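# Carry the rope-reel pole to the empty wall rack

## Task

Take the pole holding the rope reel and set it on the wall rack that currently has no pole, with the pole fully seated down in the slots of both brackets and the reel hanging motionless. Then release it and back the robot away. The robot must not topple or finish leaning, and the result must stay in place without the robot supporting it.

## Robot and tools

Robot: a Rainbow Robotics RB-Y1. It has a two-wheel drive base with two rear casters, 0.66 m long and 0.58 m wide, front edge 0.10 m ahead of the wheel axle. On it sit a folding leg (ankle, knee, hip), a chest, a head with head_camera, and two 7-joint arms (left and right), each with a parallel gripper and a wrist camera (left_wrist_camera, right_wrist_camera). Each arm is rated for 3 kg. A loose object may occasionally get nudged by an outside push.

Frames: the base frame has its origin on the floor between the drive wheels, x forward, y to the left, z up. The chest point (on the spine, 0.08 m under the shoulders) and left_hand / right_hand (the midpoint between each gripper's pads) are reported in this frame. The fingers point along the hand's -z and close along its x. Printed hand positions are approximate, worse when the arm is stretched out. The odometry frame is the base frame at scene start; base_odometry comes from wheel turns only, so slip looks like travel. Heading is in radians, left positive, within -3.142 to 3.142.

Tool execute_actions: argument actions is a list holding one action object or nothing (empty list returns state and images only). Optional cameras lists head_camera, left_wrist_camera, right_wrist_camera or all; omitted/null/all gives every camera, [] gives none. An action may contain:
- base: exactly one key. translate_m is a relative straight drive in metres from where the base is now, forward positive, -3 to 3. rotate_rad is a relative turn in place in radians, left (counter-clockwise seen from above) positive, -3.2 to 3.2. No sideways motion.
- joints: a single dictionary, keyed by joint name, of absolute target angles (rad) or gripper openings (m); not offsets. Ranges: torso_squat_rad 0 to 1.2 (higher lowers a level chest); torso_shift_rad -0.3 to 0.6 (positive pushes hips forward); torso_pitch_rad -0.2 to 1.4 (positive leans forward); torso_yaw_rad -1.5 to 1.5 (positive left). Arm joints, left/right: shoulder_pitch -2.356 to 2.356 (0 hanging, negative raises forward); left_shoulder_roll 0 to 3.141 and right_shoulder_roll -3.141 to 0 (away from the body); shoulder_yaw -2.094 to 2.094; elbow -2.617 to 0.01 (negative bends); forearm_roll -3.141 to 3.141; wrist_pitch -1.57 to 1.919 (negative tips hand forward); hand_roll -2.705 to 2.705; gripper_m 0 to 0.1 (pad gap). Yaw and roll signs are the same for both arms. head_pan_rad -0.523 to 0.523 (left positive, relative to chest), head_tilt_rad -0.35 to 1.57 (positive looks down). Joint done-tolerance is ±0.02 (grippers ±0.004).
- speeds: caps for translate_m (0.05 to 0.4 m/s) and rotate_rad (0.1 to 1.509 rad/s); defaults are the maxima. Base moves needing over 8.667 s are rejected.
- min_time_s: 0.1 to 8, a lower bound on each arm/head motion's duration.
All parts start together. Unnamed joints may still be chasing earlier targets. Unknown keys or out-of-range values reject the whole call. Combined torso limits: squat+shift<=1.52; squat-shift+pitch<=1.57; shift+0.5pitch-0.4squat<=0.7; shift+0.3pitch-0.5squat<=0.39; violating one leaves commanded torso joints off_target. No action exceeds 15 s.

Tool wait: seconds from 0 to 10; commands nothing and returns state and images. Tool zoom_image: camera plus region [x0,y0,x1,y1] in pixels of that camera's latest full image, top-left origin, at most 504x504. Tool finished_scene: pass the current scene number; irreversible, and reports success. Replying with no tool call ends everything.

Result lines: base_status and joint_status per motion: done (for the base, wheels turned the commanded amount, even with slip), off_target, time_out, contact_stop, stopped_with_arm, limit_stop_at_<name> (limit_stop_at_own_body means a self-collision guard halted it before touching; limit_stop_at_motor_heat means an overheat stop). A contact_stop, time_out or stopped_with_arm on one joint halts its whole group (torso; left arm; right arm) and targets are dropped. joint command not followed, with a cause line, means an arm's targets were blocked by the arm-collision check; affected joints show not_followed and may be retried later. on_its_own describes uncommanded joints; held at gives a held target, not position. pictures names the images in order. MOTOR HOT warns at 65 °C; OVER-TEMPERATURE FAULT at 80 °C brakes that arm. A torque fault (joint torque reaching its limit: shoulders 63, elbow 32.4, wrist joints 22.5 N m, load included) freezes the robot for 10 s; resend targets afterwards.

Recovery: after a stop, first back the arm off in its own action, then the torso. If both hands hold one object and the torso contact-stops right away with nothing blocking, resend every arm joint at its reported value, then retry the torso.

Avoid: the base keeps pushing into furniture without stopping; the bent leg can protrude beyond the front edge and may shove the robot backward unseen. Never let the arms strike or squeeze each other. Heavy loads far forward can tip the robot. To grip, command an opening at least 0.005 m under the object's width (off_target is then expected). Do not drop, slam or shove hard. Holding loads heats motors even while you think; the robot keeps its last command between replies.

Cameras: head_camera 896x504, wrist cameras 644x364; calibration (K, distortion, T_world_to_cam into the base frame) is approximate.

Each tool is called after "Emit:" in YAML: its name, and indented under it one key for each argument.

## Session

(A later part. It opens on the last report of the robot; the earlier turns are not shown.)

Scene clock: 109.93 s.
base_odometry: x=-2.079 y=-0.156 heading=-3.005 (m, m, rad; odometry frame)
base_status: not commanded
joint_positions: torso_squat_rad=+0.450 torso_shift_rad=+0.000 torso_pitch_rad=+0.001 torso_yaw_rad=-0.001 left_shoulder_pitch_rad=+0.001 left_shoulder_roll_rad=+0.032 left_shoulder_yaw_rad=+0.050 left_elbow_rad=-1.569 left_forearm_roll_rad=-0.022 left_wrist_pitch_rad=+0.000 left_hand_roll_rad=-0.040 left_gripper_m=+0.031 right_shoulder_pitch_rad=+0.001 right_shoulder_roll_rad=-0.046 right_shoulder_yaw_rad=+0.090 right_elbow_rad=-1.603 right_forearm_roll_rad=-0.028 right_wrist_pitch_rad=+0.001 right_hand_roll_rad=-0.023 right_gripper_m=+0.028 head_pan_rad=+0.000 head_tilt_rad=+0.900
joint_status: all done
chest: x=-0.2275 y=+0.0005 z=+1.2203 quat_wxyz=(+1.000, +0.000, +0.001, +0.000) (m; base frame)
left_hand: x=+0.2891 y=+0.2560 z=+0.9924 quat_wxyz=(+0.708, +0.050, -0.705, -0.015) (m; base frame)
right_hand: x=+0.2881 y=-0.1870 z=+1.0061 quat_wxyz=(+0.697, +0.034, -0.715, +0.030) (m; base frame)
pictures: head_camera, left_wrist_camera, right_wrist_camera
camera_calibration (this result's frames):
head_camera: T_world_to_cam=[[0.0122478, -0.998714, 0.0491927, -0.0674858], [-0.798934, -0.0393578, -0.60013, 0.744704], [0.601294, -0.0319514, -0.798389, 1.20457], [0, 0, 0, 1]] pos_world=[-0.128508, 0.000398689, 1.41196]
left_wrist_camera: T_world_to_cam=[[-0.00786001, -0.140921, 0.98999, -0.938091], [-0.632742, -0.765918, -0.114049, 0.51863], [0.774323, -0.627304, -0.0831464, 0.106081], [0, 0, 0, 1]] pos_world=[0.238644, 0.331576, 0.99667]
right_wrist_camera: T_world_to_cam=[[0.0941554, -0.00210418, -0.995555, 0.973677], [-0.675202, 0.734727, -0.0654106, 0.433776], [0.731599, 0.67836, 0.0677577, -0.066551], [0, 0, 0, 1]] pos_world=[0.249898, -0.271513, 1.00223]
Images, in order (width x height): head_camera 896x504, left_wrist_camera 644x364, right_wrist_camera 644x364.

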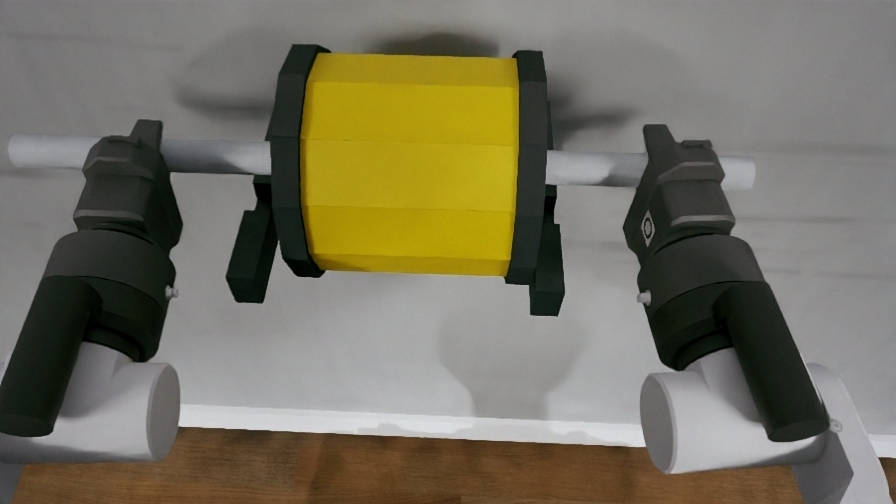

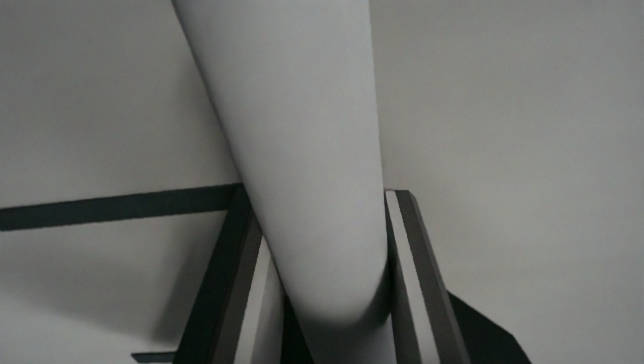

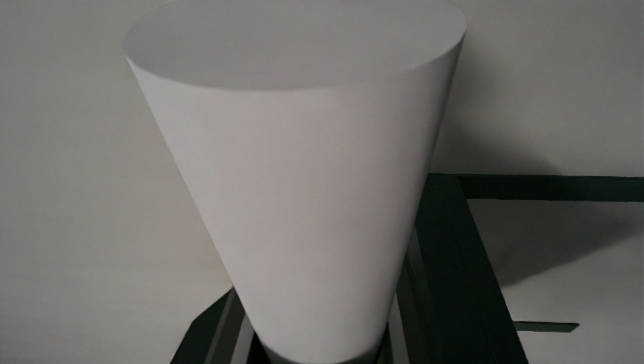

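Emit:
execute_actions:
  actions:
    - {"base":{"translate_m":-1.51}}
  cameras: ["head_camera"]

Emit:
execute_actions:
  actions:
    - {"base":{"rotate_rad":1.571},"speeds":{"rotate_rad":0.6},"joints":{"head_tilt_rad":0.3,"torso_squat_rad":0.3}}
  cameras: ["head_camera"]

Emit:
execute_actions:
  actions:
    - {"base":{"translate_m":1.2},"joints":{"head_tilt_rad":0.5}}
  cameras: ["head_camera"]

Scene clock: 124.67 s.
base_odometry: x=-0.583 y=+0.048 heading=-3.007 (m, m, rad; odometry frame)
base_status: done
joint_positions: torso_squat_rad=+0.450 torso_shift_rad=+0.000 torso_pitch_rad=+0.001 torso_yaw_rad=-0.001 left_shoulder_pitch_rad=+0.001 left_shoulder_roll_rad=+0.032 left_shoulder_yaw_rad=+0.050 left_elbow_rad=-1.569 left_forearm_roll_rad=-0.022 left_wrist_pitch_rad=+0.000 left_hand_roll_rad=-0.040 left_gripper_m=+0.031 right_shoulder_pitch_rad=+0.002 right_shoulder_roll_rad=-0.046 right_shoulder_yaw_rad=+0.090 right_elbow_rad=-1.603 right_forearm_roll_rad=-0.028 right_wrist_pitch_rad=+0.001 right_hand_roll_rad=-0.023 right_gripper_m=+0.028 head_pan_rad=+0.000 head_tilt_rad=+0.900
joint_status: not commanded
chest: x=-0.2275 y=+0.0006 z=+1.2203 quat_wxyz=(+1.000, -0.001, +0.000, +0.000) (m; base frame)
left_hand: x=+0.2890 y=+0.2560 z=+0.9923 quat_wxyz=(+0.708, +0.050, -0.705, -0.015) (m; base frame)
right_hand: x=+0.2880 y=-0.1870 z=+1.0060 quat_wxyz=(+0.698, +0.034, -0.715, +0.030) (m; base frame)
pictures: head_camera
camera_calibration (this result's frames):
head_camera: T_world_to_cam=[[0.0122328, -0.998711, 0.0492566, -0.0675271], [-0.798863, -0.039388, -0.600222, 0.74479], [0.601389, -0.0320068, -0.798315, 1.20454], [0, 0, 0, 1]] pos_world=[-0.128583, 0.000449174, 1.41197]
Images, in order (width x height): head_camera 896x504.

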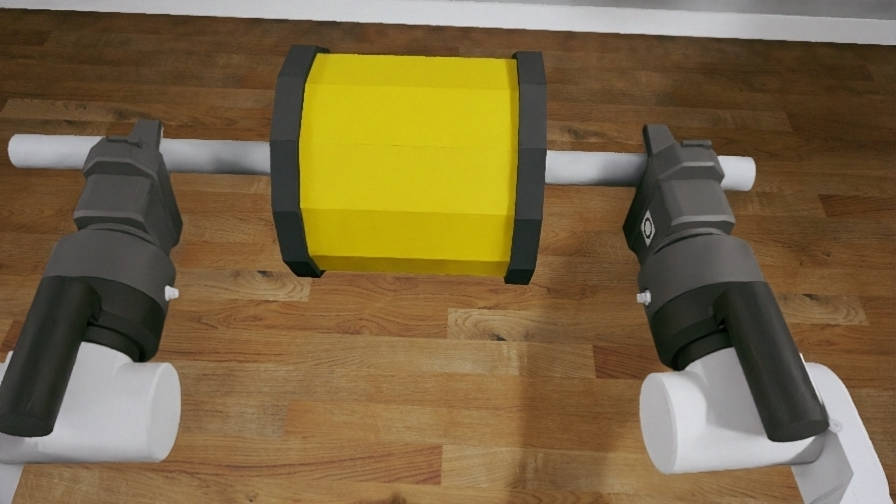

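Scene clock: 128.83 s.
base_odometry: x=-0.583 y=+0.048 heading=-1.436 (m, m, rad; odometry frame)
base_status: done
joint_positions: torso_squat_rad=+0.300 torso_shift_rad=+0.000 torso_pitch_rad=+0.001 torso_yaw_rad=-0.001 left_shoulder_pitch_rad=+0.001 left_shoulder_roll_rad=+0.032 left_shoulder_yaw_rad=+0.050 left_elbow_rad=-1.569 left_forearm_roll_rad=-0.022 left_wrist_pitch_rad=+0.000 left_hand_roll_rad=-0.040 left_gripper_m=+0.031 right_shoulder_pitch_rad=+0.002 right_shoulder_roll_rad=-0.046 right_shoulder_yaw_rad=+0.090 right_elbow_rad=-1.603 right_forearm_roll_rad=-0.028 right_wrist_pitch_rad=+0.001 right_hand_roll_rad=-0.023 right_gripper_m=+0.028 head_pan_rad=+0.000 head_tilt_rad=+0.300
joint_status: all done
chest: x=-0.2275 y=+0.0006 z=+1.2587 quat_wxyz=(+1.000, -0.001, +0.001, +0.000) (m; base frame)
left_hand: x=+0.2891 y=+0.2560 z=+1.0307 quat_wxyz=(+0.708, +0.050, -0.705, -0.015) (m; base frame)
right_hand: x=+0.2880 y=-0.1870 z=+1.0444 quat_wxyz=(+0.698, +0.034, -0.715, +0.030) (m; base frame)
pictures: head_camera
camera_calibration (this result's frames):
head_camera: T_world_to_cam=[[-0.0172361, -0.998696, 0.0480467, -0.0736918], [-0.320534, -0.0399984, -0.946392, 1.37106], [0.94708, -0.0317127, -0.319426, 0.60757], [0, 0, 0, 1]] pos_world=[-0.137218, 0.000512064, 1.49517]
Images, in order (width x height): head_camera 896x504.

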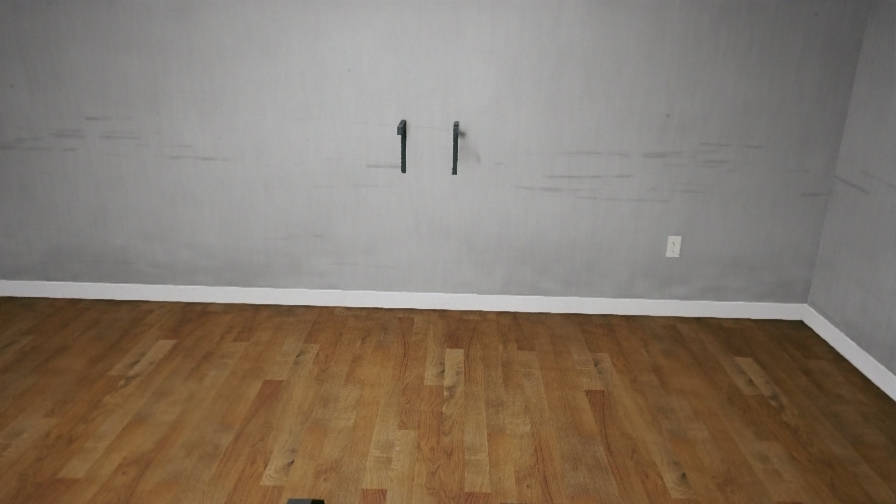

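Scene clock: 133.30 s.
base_odometry: x=-0.421 y=-1.141 heading=-1.436 (m, m, rad; odometry frame)
base_status: done
joint_positions: torso_squat_rad=+0.300 torso_shift_rad=+0.000 torso_pitch_rad=+0.001 torso_yaw_rad=-0.001 left_shoulder_pitch_rad=+0.001 left_shoulder_roll_rad=+0.032 left_shoulder_yaw_rad=+0.050 left_elbow_rad=-1.569 left_forearm_roll_rad=-0.022 left_wrist_pitch_rad=+0.000 left_hand_roll_rad=-0.040 left_gripper_m=+0.031 right_shoulder_pitch_rad=+0.002 right_shoulder_roll_rad=-0.046 right_shoulder_yaw_rad=+0.090 right_elbow_rad=-1.603 right_forearm_roll_rad=-0.028 right_wrist_pitch_rad=+0.001 right_hand_roll_rad=-0.023 right_gripper_m=+0.028 head_pan_rad=+0.000 head_tilt_rad=+0.500
joint_status: all done
chest: x=-0.2275 y=+0.0006 z=+1.2587 quat_wxyz=(+1.000, -0.001, +0.001, +0.000) (m; base frame)
left_hand: x=+0.2891 y=+0.2560 z=+1.0307 quat_wxyz=(+0.708, +0.050, -0.705, -0.015) (m; base frame)
right_hand: x=+0.2880 y=-0.1870 z=+1.0444 quat_wxyz=(+0.698, +0.034, -0.715, +0.030) (m; base frame)
pictures: head_camera
camera_calibration (this result's frames):
head_camera: T_world_to_cam=[[-0.00756433, -0.998699, 0.0504273, -0.0751773], [-0.50212, -0.0398168, -0.863881, 1.21344], [0.864765, -0.0318552, -0.501166, 0.855752], [0, 0, 0, 1]] pos_world=[-0.131303, 0.000495875, 1.48093]
Images, in order (width x height): head_camera 896x504.

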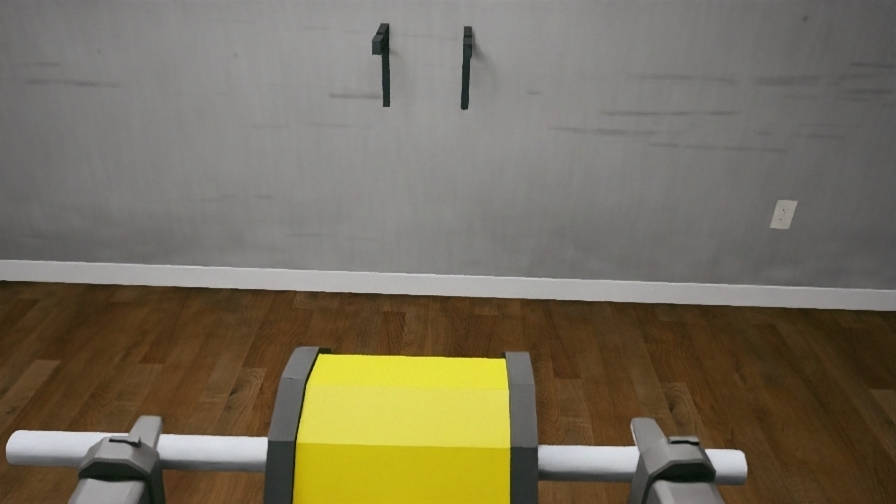

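Emit:
execute_actions:
  actions:
    - {"base":{"translate_m":1.15},"joints":{"head_tilt_rad":0.62,"torso_squat_rad":0.05}}

Scene clock: 154.20 s.
base_odometry: x=-0.266 y=-2.280 heading=-1.435 (m, m, rad; odometry frame)
base_status: done
joint_positions: torso_squat_rad=+0.050 torso_shift_rad=+0.000 torso_pitch_rad=+0.001 torso_yaw_rad=-0.001 left_shoulder_pitch_rad=+0.001 left_shoulder_roll_rad=+0.032 left_shoulder_yaw_rad=+0.050 left_elbow_rad=-1.569 left_forearm_roll_rad=-0.022 left_wrist_pitch_rad=+0.000 left_hand_roll_rad=-0.040 left_gripper_m=+0.031 right_shoulder_pitch_rad=+0.002 right_shoulder_roll_rad=-0.046 right_shoulder_yaw_rad=+0.090 right_elbow_rad=-1.603 right_forearm_roll_rad=-0.028 right_wrist_pitch_rad=+0.001 right_hand_roll_rad=-0.023 right_gripper_m=+0.028 head_pan_rad=+0.000 head_tilt_rad=+0.620
joint_status: all done
chest: x=-0.2274 y=+0.0006 z=+1.2891 quat_wxyz=(+1.000, -0.001, +0.001, +0.000) (m; base frame)
left_hand: x=+0.2891 y=+0.2560 z=+1.0611 quat_wxyz=(+0.708, +0.050, -0.705, -0.015) (m; base frame)
right_hand: x=+0.2880 y=-0.1869 z=+1.0748 quat_wxyz=(+0.698, +0.034, -0.715, +0.030) (m; base frame)
pictures: head_camera, left_wrist_camera, right_wrist_camera
camera_calibration (this result's frames):
head_camera: T_world_to_cam=[[-0.00159727, -0.998702, 0.0509129, -0.0761953], [-0.601971, -0.0396946, -0.797531, 1.12041], [0.798517, -0.0319219, -0.601126, 1.00619], [0, 0, 0, 1]] pos_world=[-0.12913, 0.000497486, 1.50229]
left_wrist_camera: T_world_to_cam=[[-0.00751594, -0.140771, 0.990014, -1.00618], [-0.632805, -0.765916, -0.113711, 0.526123], [0.774275, -0.62734, -0.0833242, 0.112004], [0, 0, 0, 1]] pos_world=[0.238649, 0.33159, 1.06529]
right_wrist_camera: T_world_to_cam=[[0.0938798, -0.00218974, -0.995581, 1.04214], [-0.675219, 0.734722, -0.0652868, 0.438097], [0.731618, 0.678365, 0.067497, -0.0709556], [0, 0, 0, 1]] pos_world=[0.249888, -0.271464, 1.07093]
Images, in order (width x height): head_camera 896x504, left_wrist_camera 644x364, right_wrist_camera 644x364.

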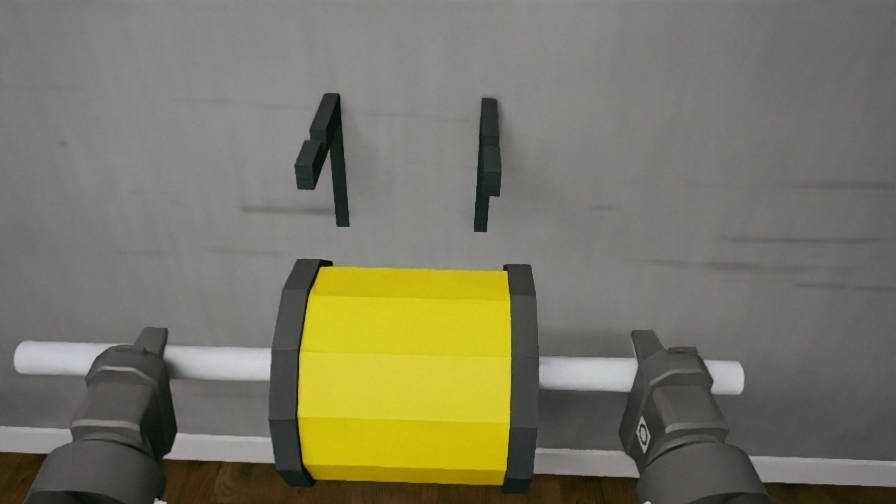

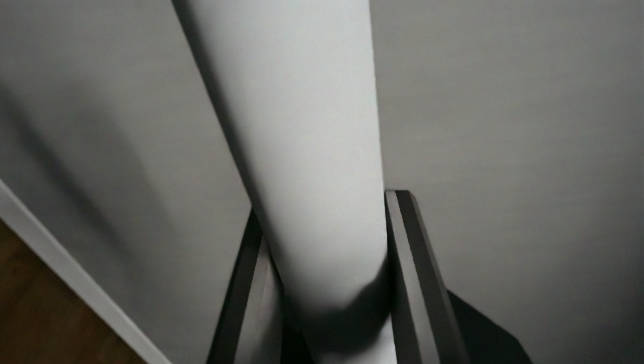

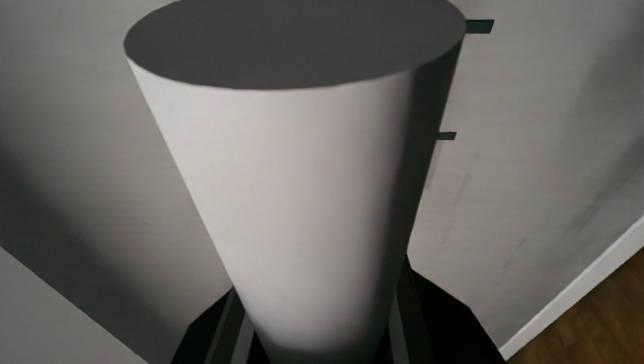

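Emit:
execute_actions:
  actions:
    - {"base":{"rotate_rad":0.11},"joints":{"head_tilt_rad":0.85,"torso_pitch_rad":-0.1}}
  cameras: []

Emit:
execute_actions:
  actions:
    - {"base":{"translate_m":0.2}}
  cameras: []

Emit:
execute_actions:
  actions:
    - {"base":{"rotate_rad":-0.105}}
  cameras: ["head_camera"]

Scene clock: 174.87 s.
base_odometry: x=-0.266 y=-2.281 heading=-1.326 (m, m, rad; odometry frame)
base_status: done
joint_positions: torso_squat_rad=+0.050 torso_shift_rad=+0.000 torso_pitch_rad=-0.099 torso_yaw_rad=-0.001 left_shoulder_pitch_rad=+0.001 left_shoulder_roll_rad=+0.032 left_shoulder_yaw_rad=+0.050 left_elbow_rad=-1.569 left_forearm_roll_rad=-0.022 left_wrist_pitch_rad=+0.000 left_hand_roll_rad=-0.040 left_gripper_m=+0.031 right_shoulder_pitch_rad=+0.002 right_shoulder_roll_rad=-0.046 right_shoulder_yaw_rad=+0.090 right_elbow_rad=-1.603 right_forearm_roll_rad=-0.028 right_wrist_pitch_rad=+0.001 right_hand_roll_rad=-0.023 right_gripper_m=+0.028 head_pan_rad=+0.000 head_tilt_rad=+0.850
joint_status: all done
chest: x=-0.2585 y=+0.0006 z=+1.2875 quat_wxyz=(+0.999, +0.000, -0.050, +0.000) (m; base frame)
left_hand: x=+0.2783 y=+0.2559 z=+1.1125 quat_wxyz=(+0.671, +0.051, -0.739, -0.013) (m; base frame)
right_hand: x=+0.2759 y=-0.1870 z=+1.1261 quat_wxyz=(+0.661, +0.032, -0.749, +0.032) (m; base frame)
pictures: none
No camera images: the call's "cameras" was empty. Leave "cameras" out to get every camera's image.

Scene clock: 176.63 s.
base_odometry: x=-0.217 y=-2.475 heading=-1.325 (m, m, rad; odometry frame)
base_status: done
joint_positions: torso_squat_rad=+0.050 torso_shift_rad=+0.000 torso_pitch_rad=-0.099 torso_yaw_rad=-0.001 left_shoulder_pitch_rad=+0.001 left_shoulder_roll_rad=+0.032 left_shoulder_yaw_rad=+0.050 left_elbow_rad=-1.569 left_forearm_roll_rad=-0.022 left_wrist_pitch_rad=+0.000 left_hand_roll_rad=-0.040 left_gripper_m=+0.031 right_shoulder_pitch_rad=+0.002 right_shoulder_roll_rad=-0.046 right_shoulder_yaw_rad=+0.090 right_elbow_rad=-1.603 right_forearm_roll_rad=-0.028 right_wrist_pitch_rad=+0.001 right_hand_roll_rad=-0.023 right_gripper_m=+0.028 head_pan_rad=+0.000 head_tilt_rad=+0.850
joint_status: not commanded
chest: x=-0.2584 y=+0.0006 z=+1.2875 quat_wxyz=(+0.999, -0.001, -0.050, +0.000) (m; base frame)
left_hand: x=+0.2784 y=+0.2560 z=+1.1124 quat_wxyz=(+0.672, +0.051, -0.739, -0.013) (m; base frame)
right_hand: x=+0.2759 y=-0.1869 z=+1.1259 quat_wxyz=(+0.661, +0.032, -0.749, +0.032) (m; base frame)
pictures: none
No camera images: the call's "cameras" was empty. Leave "cameras" out to get every camera's image.

Scene clock: 177.90 s.
base_odometry: x=-0.217 y=-2.475 heading=-1.429 (m, m, rad; odometry frame)
base_status: done
joint_positions: torso_squat_rad=+0.050 torso_shift_rad=+0.000 torso_pitch_rad=-0.099 torso_yaw_rad=-0.001 left_shoulder_pitch_rad=+0.001 left_shoulder_roll_rad=+0.032 left_shoulder_yaw_rad=+0.050 left_elbow_rad=-1.569 left_forearm_roll_rad=-0.022 left_wrist_pitch_rad=+0.000 left_hand_roll_rad=-0.040 left_gripper_m=+0.031 right_shoulder_pitch_rad=+0.002 right_shoulder_roll_rad=-0.046 right_shoulder_yaw_rad=+0.090 right_elbow_rad=-1.603 right_forearm_roll_rad=-0.028 right_wrist_pitch_rad=+0.001 right_hand_roll_rad=-0.023 right_gripper_m=+0.028 head_pan_rad=+0.000 head_tilt_rad=+0.850
joint_status: not commanded
chest: x=-0.2584 y=+0.0007 z=+1.2875 quat_wxyz=(+0.999, -0.001, -0.050, +0.000) (m; base frame)
left_hand: x=+0.2784 y=+0.2560 z=+1.1124 quat_wxyz=(+0.672, +0.051, -0.739, -0.013) (m; base frame)
right_hand: x=+0.2759 y=-0.1869 z=+1.1260 quat_wxyz=(+0.661, +0.032, -0.749, +0.032) (m; base frame)
pictures: head_camera
camera_calibration (this result's frames):
head_camera: T_world_to_cam=[[0.00479102, -0.998704, 0.0506687, -0.074169], [-0.700042, -0.0395322, -0.713006, 0.938398], [0.714085, -0.0320542, -0.699324, 1.17142], [0, 0, 0, 1]] pos_world=[-0.179218, 0.000572915, 1.49204]
Images, in order (width x height): head_camera 896x504.

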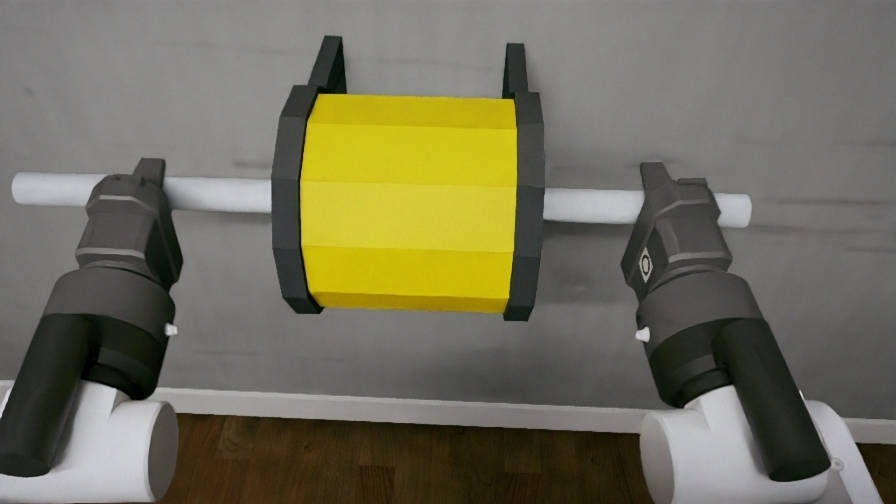

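Emit:
execute_actions:
  actions:
    - {"base":{"translate_m":0.15},"speeds":{"translate_m":0.1},"joints":{"head_tilt_rad":0.95}}

Scene clock: 189.07 s.
base_odometry: x=-0.196 y=-2.623 heading=-1.430 (m, m, rad; odometry frame)
base_status: done
joint_positions: torso_squat_rad=+0.050 torso_shift_rad=+0.000 torso_pitch_rad=-0.099 torso_yaw_rad=-0.001 left_shoulder_pitch_rad=+0.001 left_shoulder_roll_rad=+0.032 left_shoulder_yaw_rad=+0.050 left_elbow_rad=-1.569 left_forearm_roll_rad=-0.022 left_wrist_pitch_rad=+0.000 left_hand_roll_rad=-0.040 left_gripper_m=+0.031 right_shoulder_pitch_rad=+0.002 right_shoulder_roll_rad=-0.046 right_shoulder_yaw_rad=+0.090 right_elbow_rad=-1.603 right_forearm_roll_rad=-0.028 right_wrist_pitch_rad=+0.001 right_hand_roll_rad=-0.023 right_gripper_m=+0.028 head_pan_rad=+0.000 head_tilt_rad=+0.950
joint_status: all done
chest: x=-0.2584 y=+0.0006 z=+1.2875 quat_wxyz=(+0.999, -0.001, -0.050, +0.000) (m; base frame)
left_hand: x=+0.2784 y=+0.2560 z=+1.1123 quat_wxyz=(+0.672, +0.051, -0.739, -0.013) (m; base frame)
right_hand: x=+0.2759 y=-0.1869 z=+1.1259 quat_wxyz=(+0.661, +0.032, -0.749, +0.032) (m; base frame)
pictures: head_camera, left_wrist_camera, right_wrist_camera
camera_calibration (this result's frames):
head_camera: T_world_to_cam=[[0.00971999, -0.99871, 0.0498475, -0.0717229], [-0.767763, -0.039392, -0.639521, 0.811677], [0.64066, -0.0320549, -0.767156, 1.25354], [0, 0, 0, 1]] pos_world=[-0.179223, 0.000525508, 1.48432]
left_wrist_camera: T_world_to_cam=[[-0.106488, -0.14069, 0.98431, -1.02313], [-0.618218, -0.765965, -0.176363, 0.590826], [0.778759, -0.627299, -0.00541117, 0.0367136], [0, 0, 0, 1]] pos_world=[0.227717, 0.331638, 1.11148]
right_wrist_camera: T_world_to_cam=[[0.192991, -0.00227049, -0.981198, 1.05062], [-0.665313, 0.734701, -0.13256, 0.506241], [0.721188, 0.678387, 0.14028, -0.144634], [0, 0, 0, 1]] pos_world=[0.238356, -0.271433, 1.11827]
Images, in order (width x height): head_camera 896x504, left_wrist_camera 644x364, right_wrist_camera 644x364.

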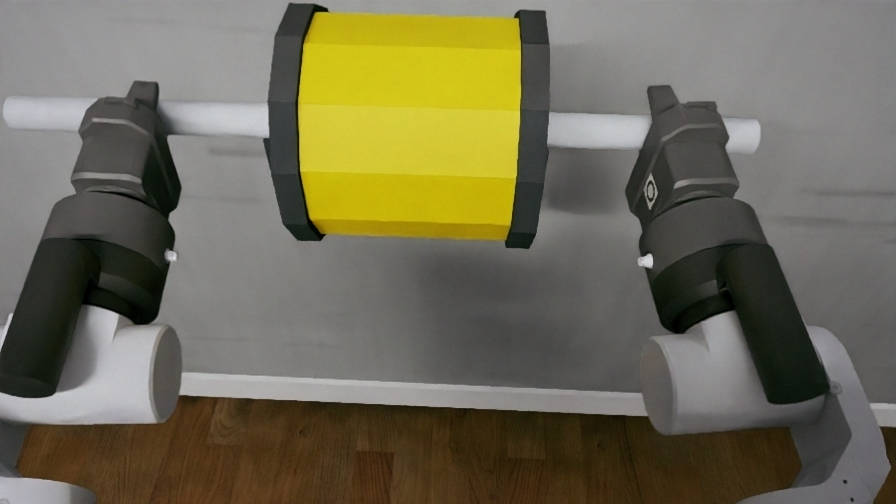

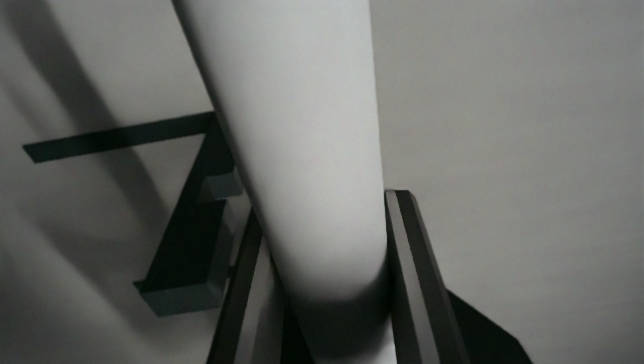

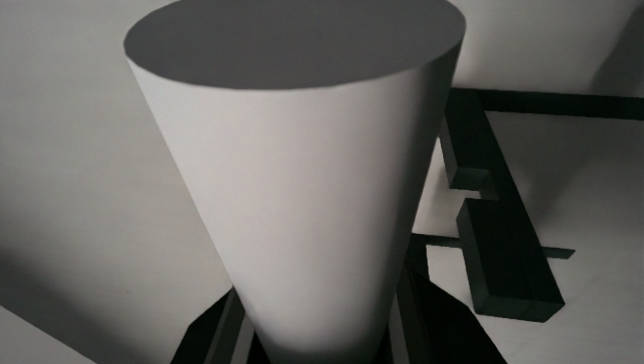

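Emit:
execute_actions:
  actions:
    - {"base":{"translate_m":0.1},"speeds":{"translate_m":0.07},"joints":{"head_tilt_rad":0.9}}
  cameras: ["head_camera"]

Emit:
execute_actions:
  actions:
    - {"joints":{"torso_pitch_rad":-0.04}}

Scene clock: 195.67 s.
base_odometry: x=-0.182 y=-2.723 heading=-1.431 (m, m, rad; odometry frame)
base_status: done
joint_positions: torso_squat_rad=+0.050 torso_shift_rad=+0.000 torso_pitch_rad=-0.099 torso_yaw_rad=-0.001 left_shoulder_pitch_rad=+0.001 left_shoulder_roll_rad=+0.032 left_shoulder_yaw_rad=+0.050 left_elbow_rad=-1.569 left_forearm_roll_rad=-0.022 left_wrist_pitch_rad=+0.000 left_hand_roll_rad=-0.040 left_gripper_m=+0.031 right_shoulder_pitch_rad=+0.002 right_shoulder_roll_rad=-0.046 right_shoulder_yaw_rad=+0.090 right_elbow_rad=-1.603 right_forearm_roll_rad=-0.028 right_wrist_pitch_rad=+0.001 right_hand_roll_rad=-0.023 right_gripper_m=+0.028 head_pan_rad=+0.000 head_tilt_rad=+0.900
joint_status: all done
chest: x=-0.2585 y=+0.0006 z=+1.2875 quat_wxyz=(+0.999, -0.001, -0.050, +0.000) (m; base frame)
left_hand: x=+0.2783 y=+0.2560 z=+1.1124 quat_wxyz=(+0.672, +0.051, -0.739, -0.013) (m; base frame)
right_hand: x=+0.2759 y=-0.1869 z=+1.1260 quat_wxyz=(+0.661, +0.032, -0.749, +0.032) (m; base frame)
pictures: head_camera
camera_calibration (this result's frames):
head_camera: T_world_to_cam=[[0.00726631, -0.998708, 0.0503028, -0.0730286], [-0.734827, -0.0394508, -0.677106, 0.876003], [0.678215, -0.0320438, -0.734164, 1.21411], [0, 0, 0, 1]] pos_world=[-0.179189, 0.000529497, 1.48818]
Images, in order (width x height): head_camera 896x504.

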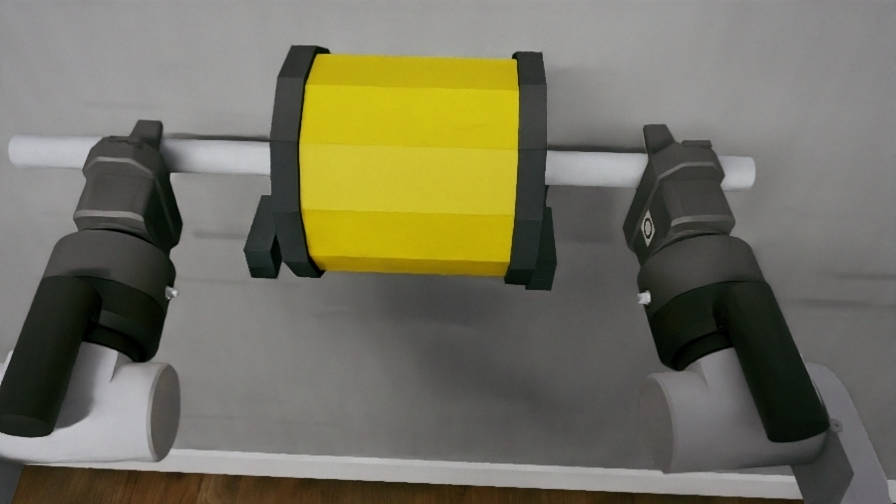

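Scene clock: 196.63 s.
base_odometry: x=-0.182 y=-2.723 heading=-1.431 (m, m, rad; odometry frame)
base_status: not commanded
joint_positions: torso_squat_rad=+0.050 torso_shift_rad=+0.000 torso_pitch_rad=-0.039 torso_yaw_rad=-0.001 left_shoulder_pitch_rad=+0.001 left_shoulder_roll_rad=+0.032 left_shoulder_yaw_rad=+0.050 left_elbow_rad=-1.569 left_forearm_roll_rad=-0.022 left_wrist_pitch_rad=+0.000 left_hand_roll_rad=-0.040 left_gripper_m=+0.031 right_shoulder_pitch_rad=+0.002 right_shoulder_roll_rad=-0.046 right_shoulder_yaw_rad=+0.090 right_elbow_rad=-1.603 right_forearm_roll_rad=-0.028 right_wrist_pitch_rad=+0.001 right_hand_roll_rad=-0.023 right_gripper_m=+0.028 head_pan_rad=+0.000 head_tilt_rad=+0.900
joint_status: all done
chest: x=-0.2399 y=+0.0006 z=+1.2888 quat_wxyz=(+1.000, -0.001, -0.020, +0.000) (m; base frame)
left_hand: x=+0.2854 y=+0.2560 z=+1.0818 quat_wxyz=(+0.693, +0.050, -0.719, -0.014) (m; base frame)
right_hand: x=+0.2837 y=-0.1869 z=+1.0955 quat_wxyz=(+0.683, +0.033, -0.729, +0.031) (m; base frame)
pictures: head_camera, left_wrist_camera, right_wrist_camera
camera_calibration (this result's frames):
head_camera: T_world_to_cam=[[0.010244, -0.998708, 0.0497776, -0.0718357], [-0.77411, -0.0394315, -0.631822, 0.82269], [0.632968, -0.0320609, -0.773514, 1.24236], [0, 0, 0, 1]] pos_world=[-0.148784, 0.000528095, 1.48435]
left_wrist_camera: T_world_to_cam=[[-0.0473328, -0.140687, 0.988922, -1.01418], [-0.627683, -0.765957, -0.13901, 0.552046], [0.777029, -0.627309, -0.0520516, 0.0820506], [0, 0, 0, 1]] pos_world=[0.23475, 0.331632, 1.08396]
right_wrist_camera: T_world_to_cam=[[0.133897, -0.00227729, -0.990993, 1.04677], [-0.672037, 0.734719, -0.0924897, 0.465428], [0.728312, 0.678368, 0.0968459, -0.100432], [0, 0, 0, 1]] pos_world=[0.245772, -0.271445, 1.09011]
Images, in order (width x height): head_camera 896x504, left_wrist_camera 644x364, right_wrist_camera 644x364.

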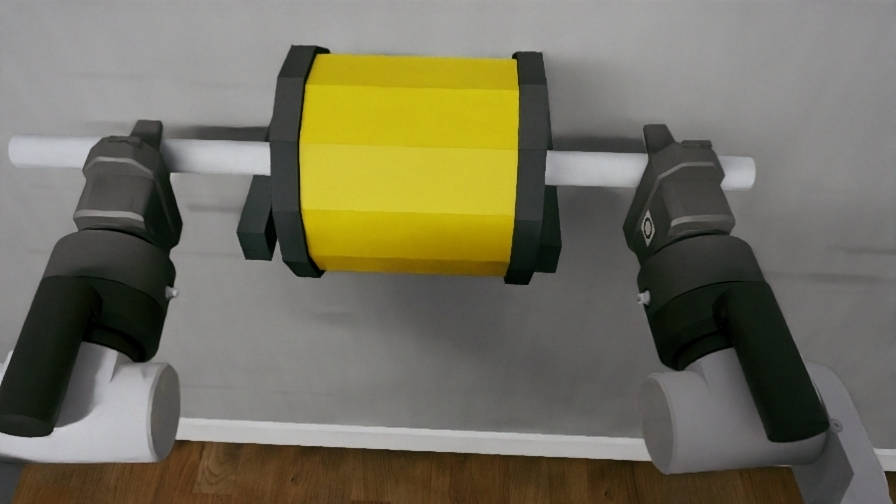

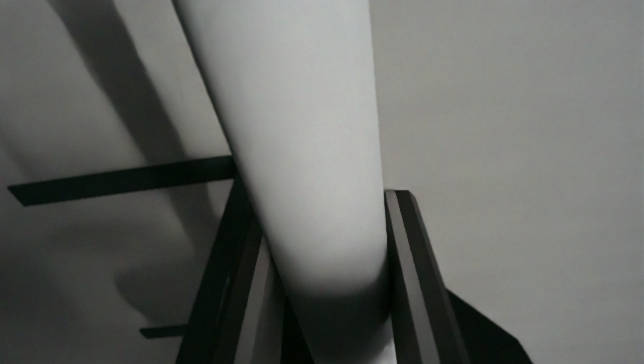

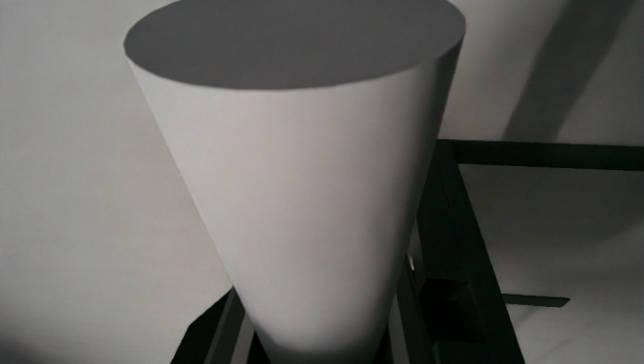

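Emit:
execute_actions:
  actions:
    - {"base":{"translate_m":0.035},"speeds":{"translate_m":0.05}}
  cameras: []

Emit:
execute_actions:
  actions:
    - {"joints":{"torso_pitch_rad":-0.01}}

Scene clock: 213.40 s.
base_odometry: x=-0.177 y=-2.757 heading=-1.431 (m, m, rad; odometry frame)
base_status: done
joint_positions: torso_squat_rad=+0.050 torso_shift_rad=+0.000 torso_pitch_rad=-0.039 torso_yaw_rad=-0.001 left_shoulder_pitch_rad=+0.001 left_shoulder_roll_rad=+0.032 left_shoulder_yaw_rad=+0.050 left_elbow_rad=-1.569 left_forearm_roll_rad=-0.022 left_wrist_pitch_rad=+0.000 left_hand_roll_rad=-0.040 left_gripper_m=+0.031 right_shoulder_pitch_rad=+0.002 right_shoulder_roll_rad=-0.046 right_shoulder_yaw_rad=+0.090 right_elbow_rad=-1.603 right_forearm_roll_rad=-0.028 right_wrist_pitch_rad=+0.001 right_hand_roll_rad=-0.023 right_gripper_m=+0.028 head_pan_rad=+0.000 head_tilt_rad=+0.900
joint_status: not commanded
chest: x=-0.2400 y=+0.0006 z=+1.2888 quat_wxyz=(+1.000, -0.001, -0.020, +0.000) (m; base frame)
left_hand: x=+0.2854 y=+0.2560 z=+1.0818 quat_wxyz=(+0.693, +0.050, -0.719, -0.014) (m; base frame)
right_hand: x=+0.2837 y=-0.1869 z=+1.0955 quat_wxyz=(+0.683, +0.033, -0.729, +0.031) (m; base frame)
pictures: none
No camera images: the call's "cameras" was empty. Leave "cameras" out to get every camera's image.

Scene clock: 214.13 s.
base_odometry: x=-0.177 y=-2.757 heading=-1.431 (m, m, rad; odometry frame)
base_status: not commanded
joint_positions: torso_squat_rad=+0.050 torso_shift_rad=+0.000 torso_pitch_rad=-0.009 torso_yaw_rad=-0.001 left_shoulder_pitch_rad=+0.001 left_shoulder_roll_rad=+0.032 left_shoulder_yaw_rad=+0.050 left_elbow_rad=-1.569 left_forearm_roll_rad=-0.022 left_wrist_pitch_rad=+0.000 left_hand_roll_rad=-0.040 left_gripper_m=+0.031 right_shoulder_pitch_rad=+0.002 right_shoulder_roll_rad=-0.046 right_shoulder_yaw_rad=+0.090 right_elbow_rad=-1.603 right_forearm_roll_rad=-0.028 right_wrist_pitch_rad=+0.001 right_hand_roll_rad=-0.023 right_gripper_m=+0.028 head_pan_rad=+0.000 head_tilt_rad=+0.900
joint_status: all done
chest: x=-0.2306 y=+0.0006 z=+1.2890 quat_wxyz=(+1.000, -0.001, -0.005, +0.000) (m; base frame)
left_hand: x=+0.2883 y=+0.2560 z=+1.0663 quat_wxyz=(+0.704, +0.050, -0.708, -0.015) (m; base frame)
right_hand: x=+0.2870 y=-0.1869 z=+1.0801 quat_wxyz=(+0.694, +0.034, -0.719, +0.030) (m; base frame)
pictures: head_camera, left_wrist_camera, right_wrist_camera
camera_calibration (this result's frames):
head_camera: T_world_to_cam=[[0.0117213, -0.998708, 0.0494473, -0.0711764], [-0.792741, -0.0394208, -0.608283, 0.795419], [0.609446, -0.032069, -0.792179, 1.25526], [0, 0, 0, 1]] pos_world=[-0.133616, 0.000526543, 1.48175]
left_wrist_camera: T_world_to_cam=[[-0.0176331, -0.140686, 0.989897, -1.00837], [-0.631593, -0.765941, -0.120107, 0.53267], [0.7751, -0.62733, -0.0753502, 0.104395], [0, 0, 0, 1]] pos_world=[0.237733, 0.33162, 1.07003]
right_wrist_camera: T_world_to_cam=[[0.104089, -0.00227863, -0.994565, 1.04347], [-0.674509, 0.73472, -0.0722761, 0.445097], [0.730892, 0.678367, 0.0749395, -0.0784203], [0, 0, 0, 1]] pos_world=[0.248925, -0.271446, 1.07585]
Images, in order (width x height): head_camera 896x504, left_wrist_camera 644x364, right_wrist_camera 644x364.

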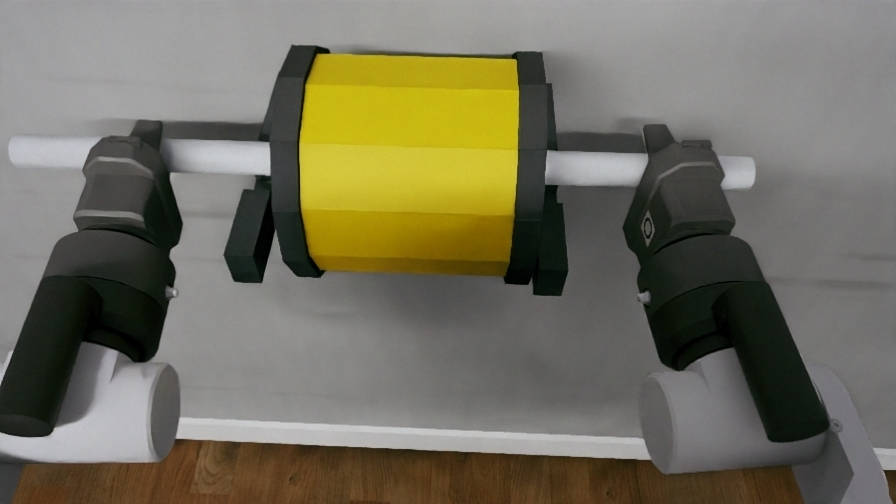

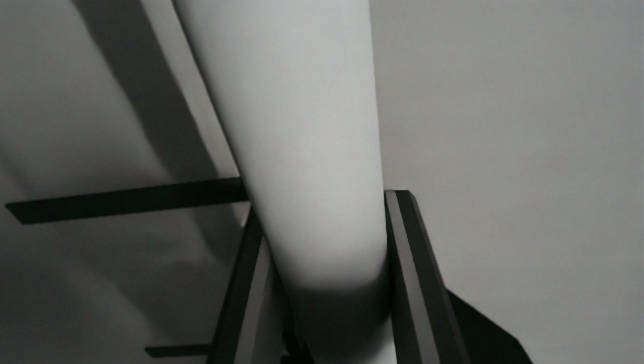

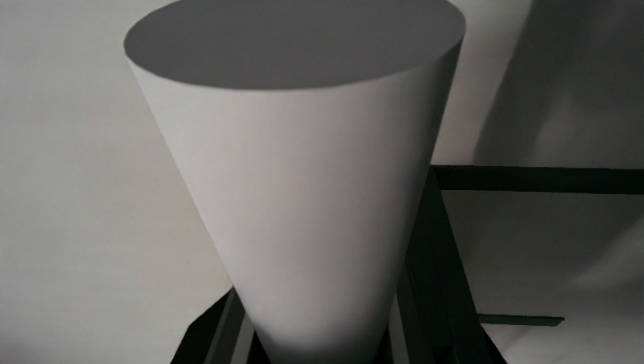

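Emit:
execute_actions:
  actions:
    - {"base":{"translate_m":0.012},"joints":{"torso_pitch_rad":0}}

Emit:
execute_actions:
  actions:
    - {"joints":{"torso_squat_rad":0.25}}

Scene clock: 222.70 s.
base_odometry: x=-0.175 y=-2.769 heading=-1.432 (m, m, rad; odometry frame)
base_status: done
joint_positions: torso_squat_rad=+0.050 torso_shift_rad=+0.000 torso_pitch_rad=+0.001 torso_yaw_rad=-0.001 left_shoulder_pitch_rad=+0.001 left_shoulder_roll_rad=+0.032 left_shoulder_yaw_rad=+0.050 left_elbow_rad=-1.569 left_forearm_roll_rad=-0.022 left_wrist_pitch_rad=+0.000 left_hand_roll_rad=-0.040 left_gripper_m=+0.031 right_shoulder_pitch_rad=+0.002 right_shoulder_roll_rad=-0.046 right_shoulder_yaw_rad=+0.090 right_elbow_rad=-1.603 right_forearm_roll_rad=-0.028 right_wrist_pitch_rad=+0.001 right_hand_roll_rad=-0.023 right_gripper_m=+0.028 head_pan_rad=+0.000 head_tilt_rad=+0.900
joint_status: all done
chest: x=-0.2276 y=+0.0006 z=+1.2891 quat_wxyz=(+1.000, -0.001, +0.000, +0.000) (m; base frame)
left_hand: x=+0.2891 y=+0.2560 z=+1.0612 quat_wxyz=(+0.708, +0.050, -0.705, -0.015) (m; base frame)
right_hand: x=+0.2880 y=-0.1869 z=+1.0750 quat_wxyz=(+0.697, +0.034, -0.715, +0.030) (m; base frame)
pictures: head_camera, left_wrist_camera, right_wrist_camera
camera_calibration (this result's frames):
head_camera: T_world_to_cam=[[0.012209, -0.998708, 0.0493283, -0.070948], [-0.798761, -0.0394176, -0.600356, 0.786246], [0.601525, -0.0320718, -0.79821, 1.25939], [0, 0, 0, 1]] pos_world=[-0.128665, 0.000526387, 1.48078]
left_wrist_camera: T_world_to_cam=[[-0.00784851, -0.140685, 0.990023, -1.00627], [-0.632775, -0.765919, -0.113856, 0.526263], [0.774296, -0.627356, -0.0830107, 0.111733], [0, 0, 0, 1]] pos_world=[0.238595, 0.331604, 1.06542]
right_wrist_camera: T_world_to_cam=[[0.09425, -0.00227684, -0.995546, 1.0422], [-0.675208, 0.734704, -0.0656034, 0.438386], [0.731581, 0.678384, 0.0677086, -0.0711637], [0, 0, 0, 1]] pos_world=[0.249837, -0.271435, 1.07113]
Images, in order (width x height): head_camera 896x504, left_wrist_camera 644x364, right_wrist_camera 644x364.

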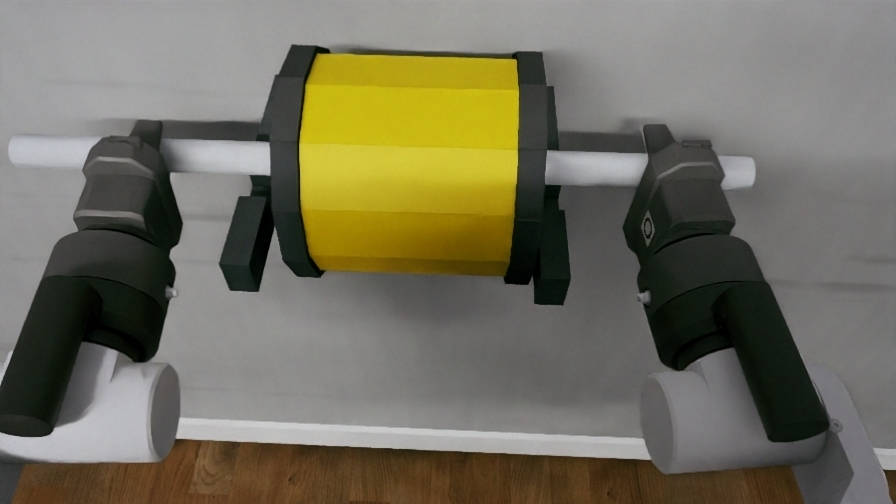

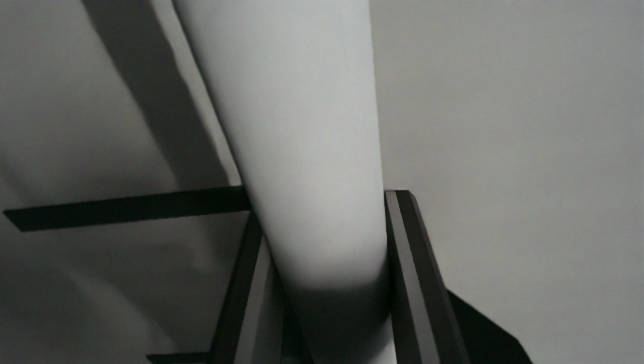

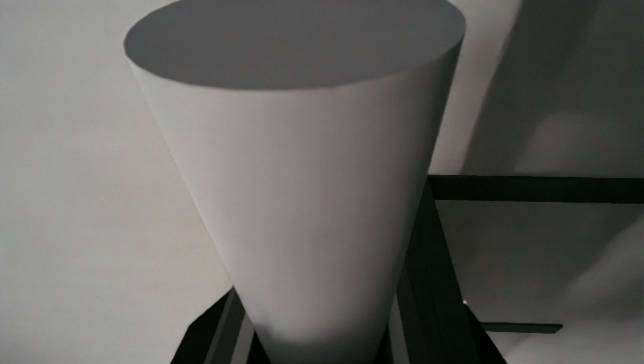

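Scene clock: 224.13 s.
base_odometry: x=-0.175 y=-2.769 heading=-1.432 (m, m, rad; odometry frame)
base_status: not commanded
joint_positions: torso_squat_rad=+0.250 torso_shift_rad=+0.000 torso_pitch_rad=+0.000 torso_yaw_rad=-0.001 left_shoulder_pitch_rad=+0.000 left_shoulder_roll_rad=+0.032 left_shoulder_yaw_rad=+0.050 left_elbow_rad=-1.571 left_forearm_roll_rad=-0.022 left_wrist_pitch_rad=+0.000 left_hand_roll_rad=-0.040 left_gripper_m=+0.031 right_shoulder_pitch_rad=+0.002 right_shoulder_roll_rad=-0.046 right_shoulder_yaw_rad=+0.090 right_elbow_rad=-1.604 right_forearm_roll_rad=-0.028 right_wrist_pitch_rad=+0.001 right_hand_roll_rad=-0.023 right_gripper_m=+0.028 head_pan_rad=+0.000 head_tilt_rad=+0.900
joint_status: all done
chest: x=-0.2281 y=+0.0006 z=+1.2682 quat_wxyz=(+1.000, -0.001, +0.000, +0.000) (m; base frame)
left_hand: x=+0.2890 y=+0.2558 z=+1.0420 quat_wxyz=(+0.706, +0.050, -0.706, -0.015) (m; base frame)
right_hand: x=+0.2876 y=-0.1869 z=+1.0547 quat_wxyz=(+0.697, +0.034, -0.716, +0.030) (m; base frame)
pictures: head_camera, left_wrist_camera, right_wrist_camera
camera_calibration (this result's frames):
head_camera: T_world_to_cam=[[0.0121757, -0.998712, 0.0492633, -0.0698743], [-0.798213, -0.0393811, -0.601087, 0.774312], [0.602253, -0.0320039, -0.797664, 1.24252], [0, 0, 0, 1]] pos_world=[-0.129392, 0.00047427, 1.45998]
left_wrist_camera: T_world_to_cam=[[-0.0115731, -0.140864, 0.989961, -0.986087], [-0.632577, -0.765708, -0.116349, 0.526375], [0.774411, -0.627574, -0.0802457, 0.107256], [0, 0, 0, 1]] pos_world=[0.238501, 0.331457, 1.04604]
right_wrist_camera: T_world_to_cam=[[0.095595, -0.00215965, -0.995418, 1.02157], [-0.675144, 0.734689, -0.0664314, 0.43768], [0.731466, 0.678401, 0.0687745, -0.0706236], [0, 0, 0, 1]] pos_world=[0.249499, -0.271441, 1.05082]
Images, in order (width x height): head_camera 896x504, left_wrist_camera 644x364, right_wrist_camera 644x364.

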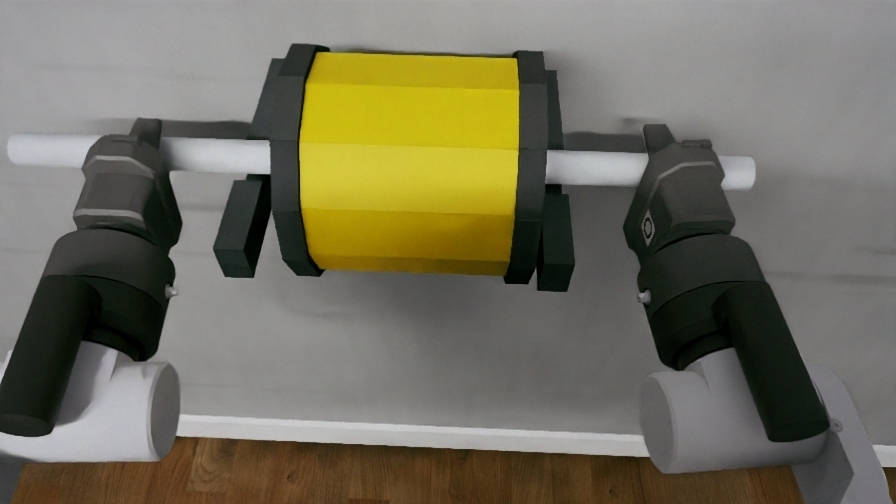

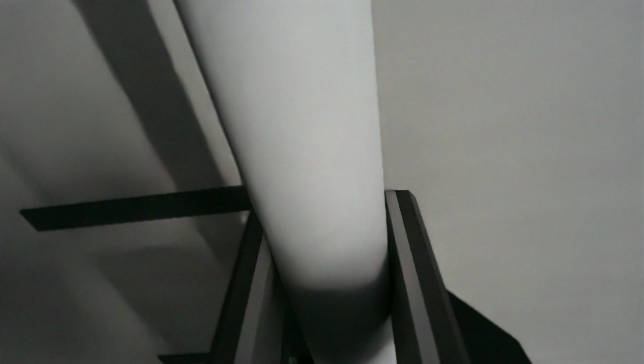

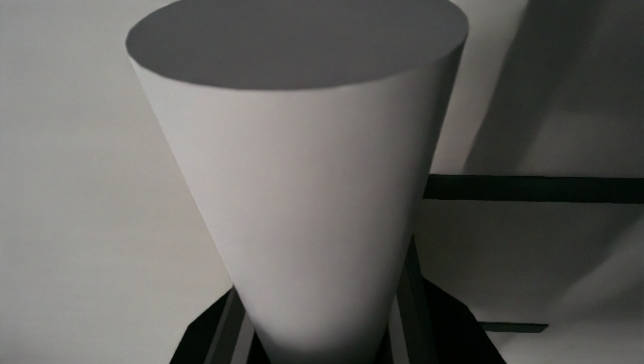

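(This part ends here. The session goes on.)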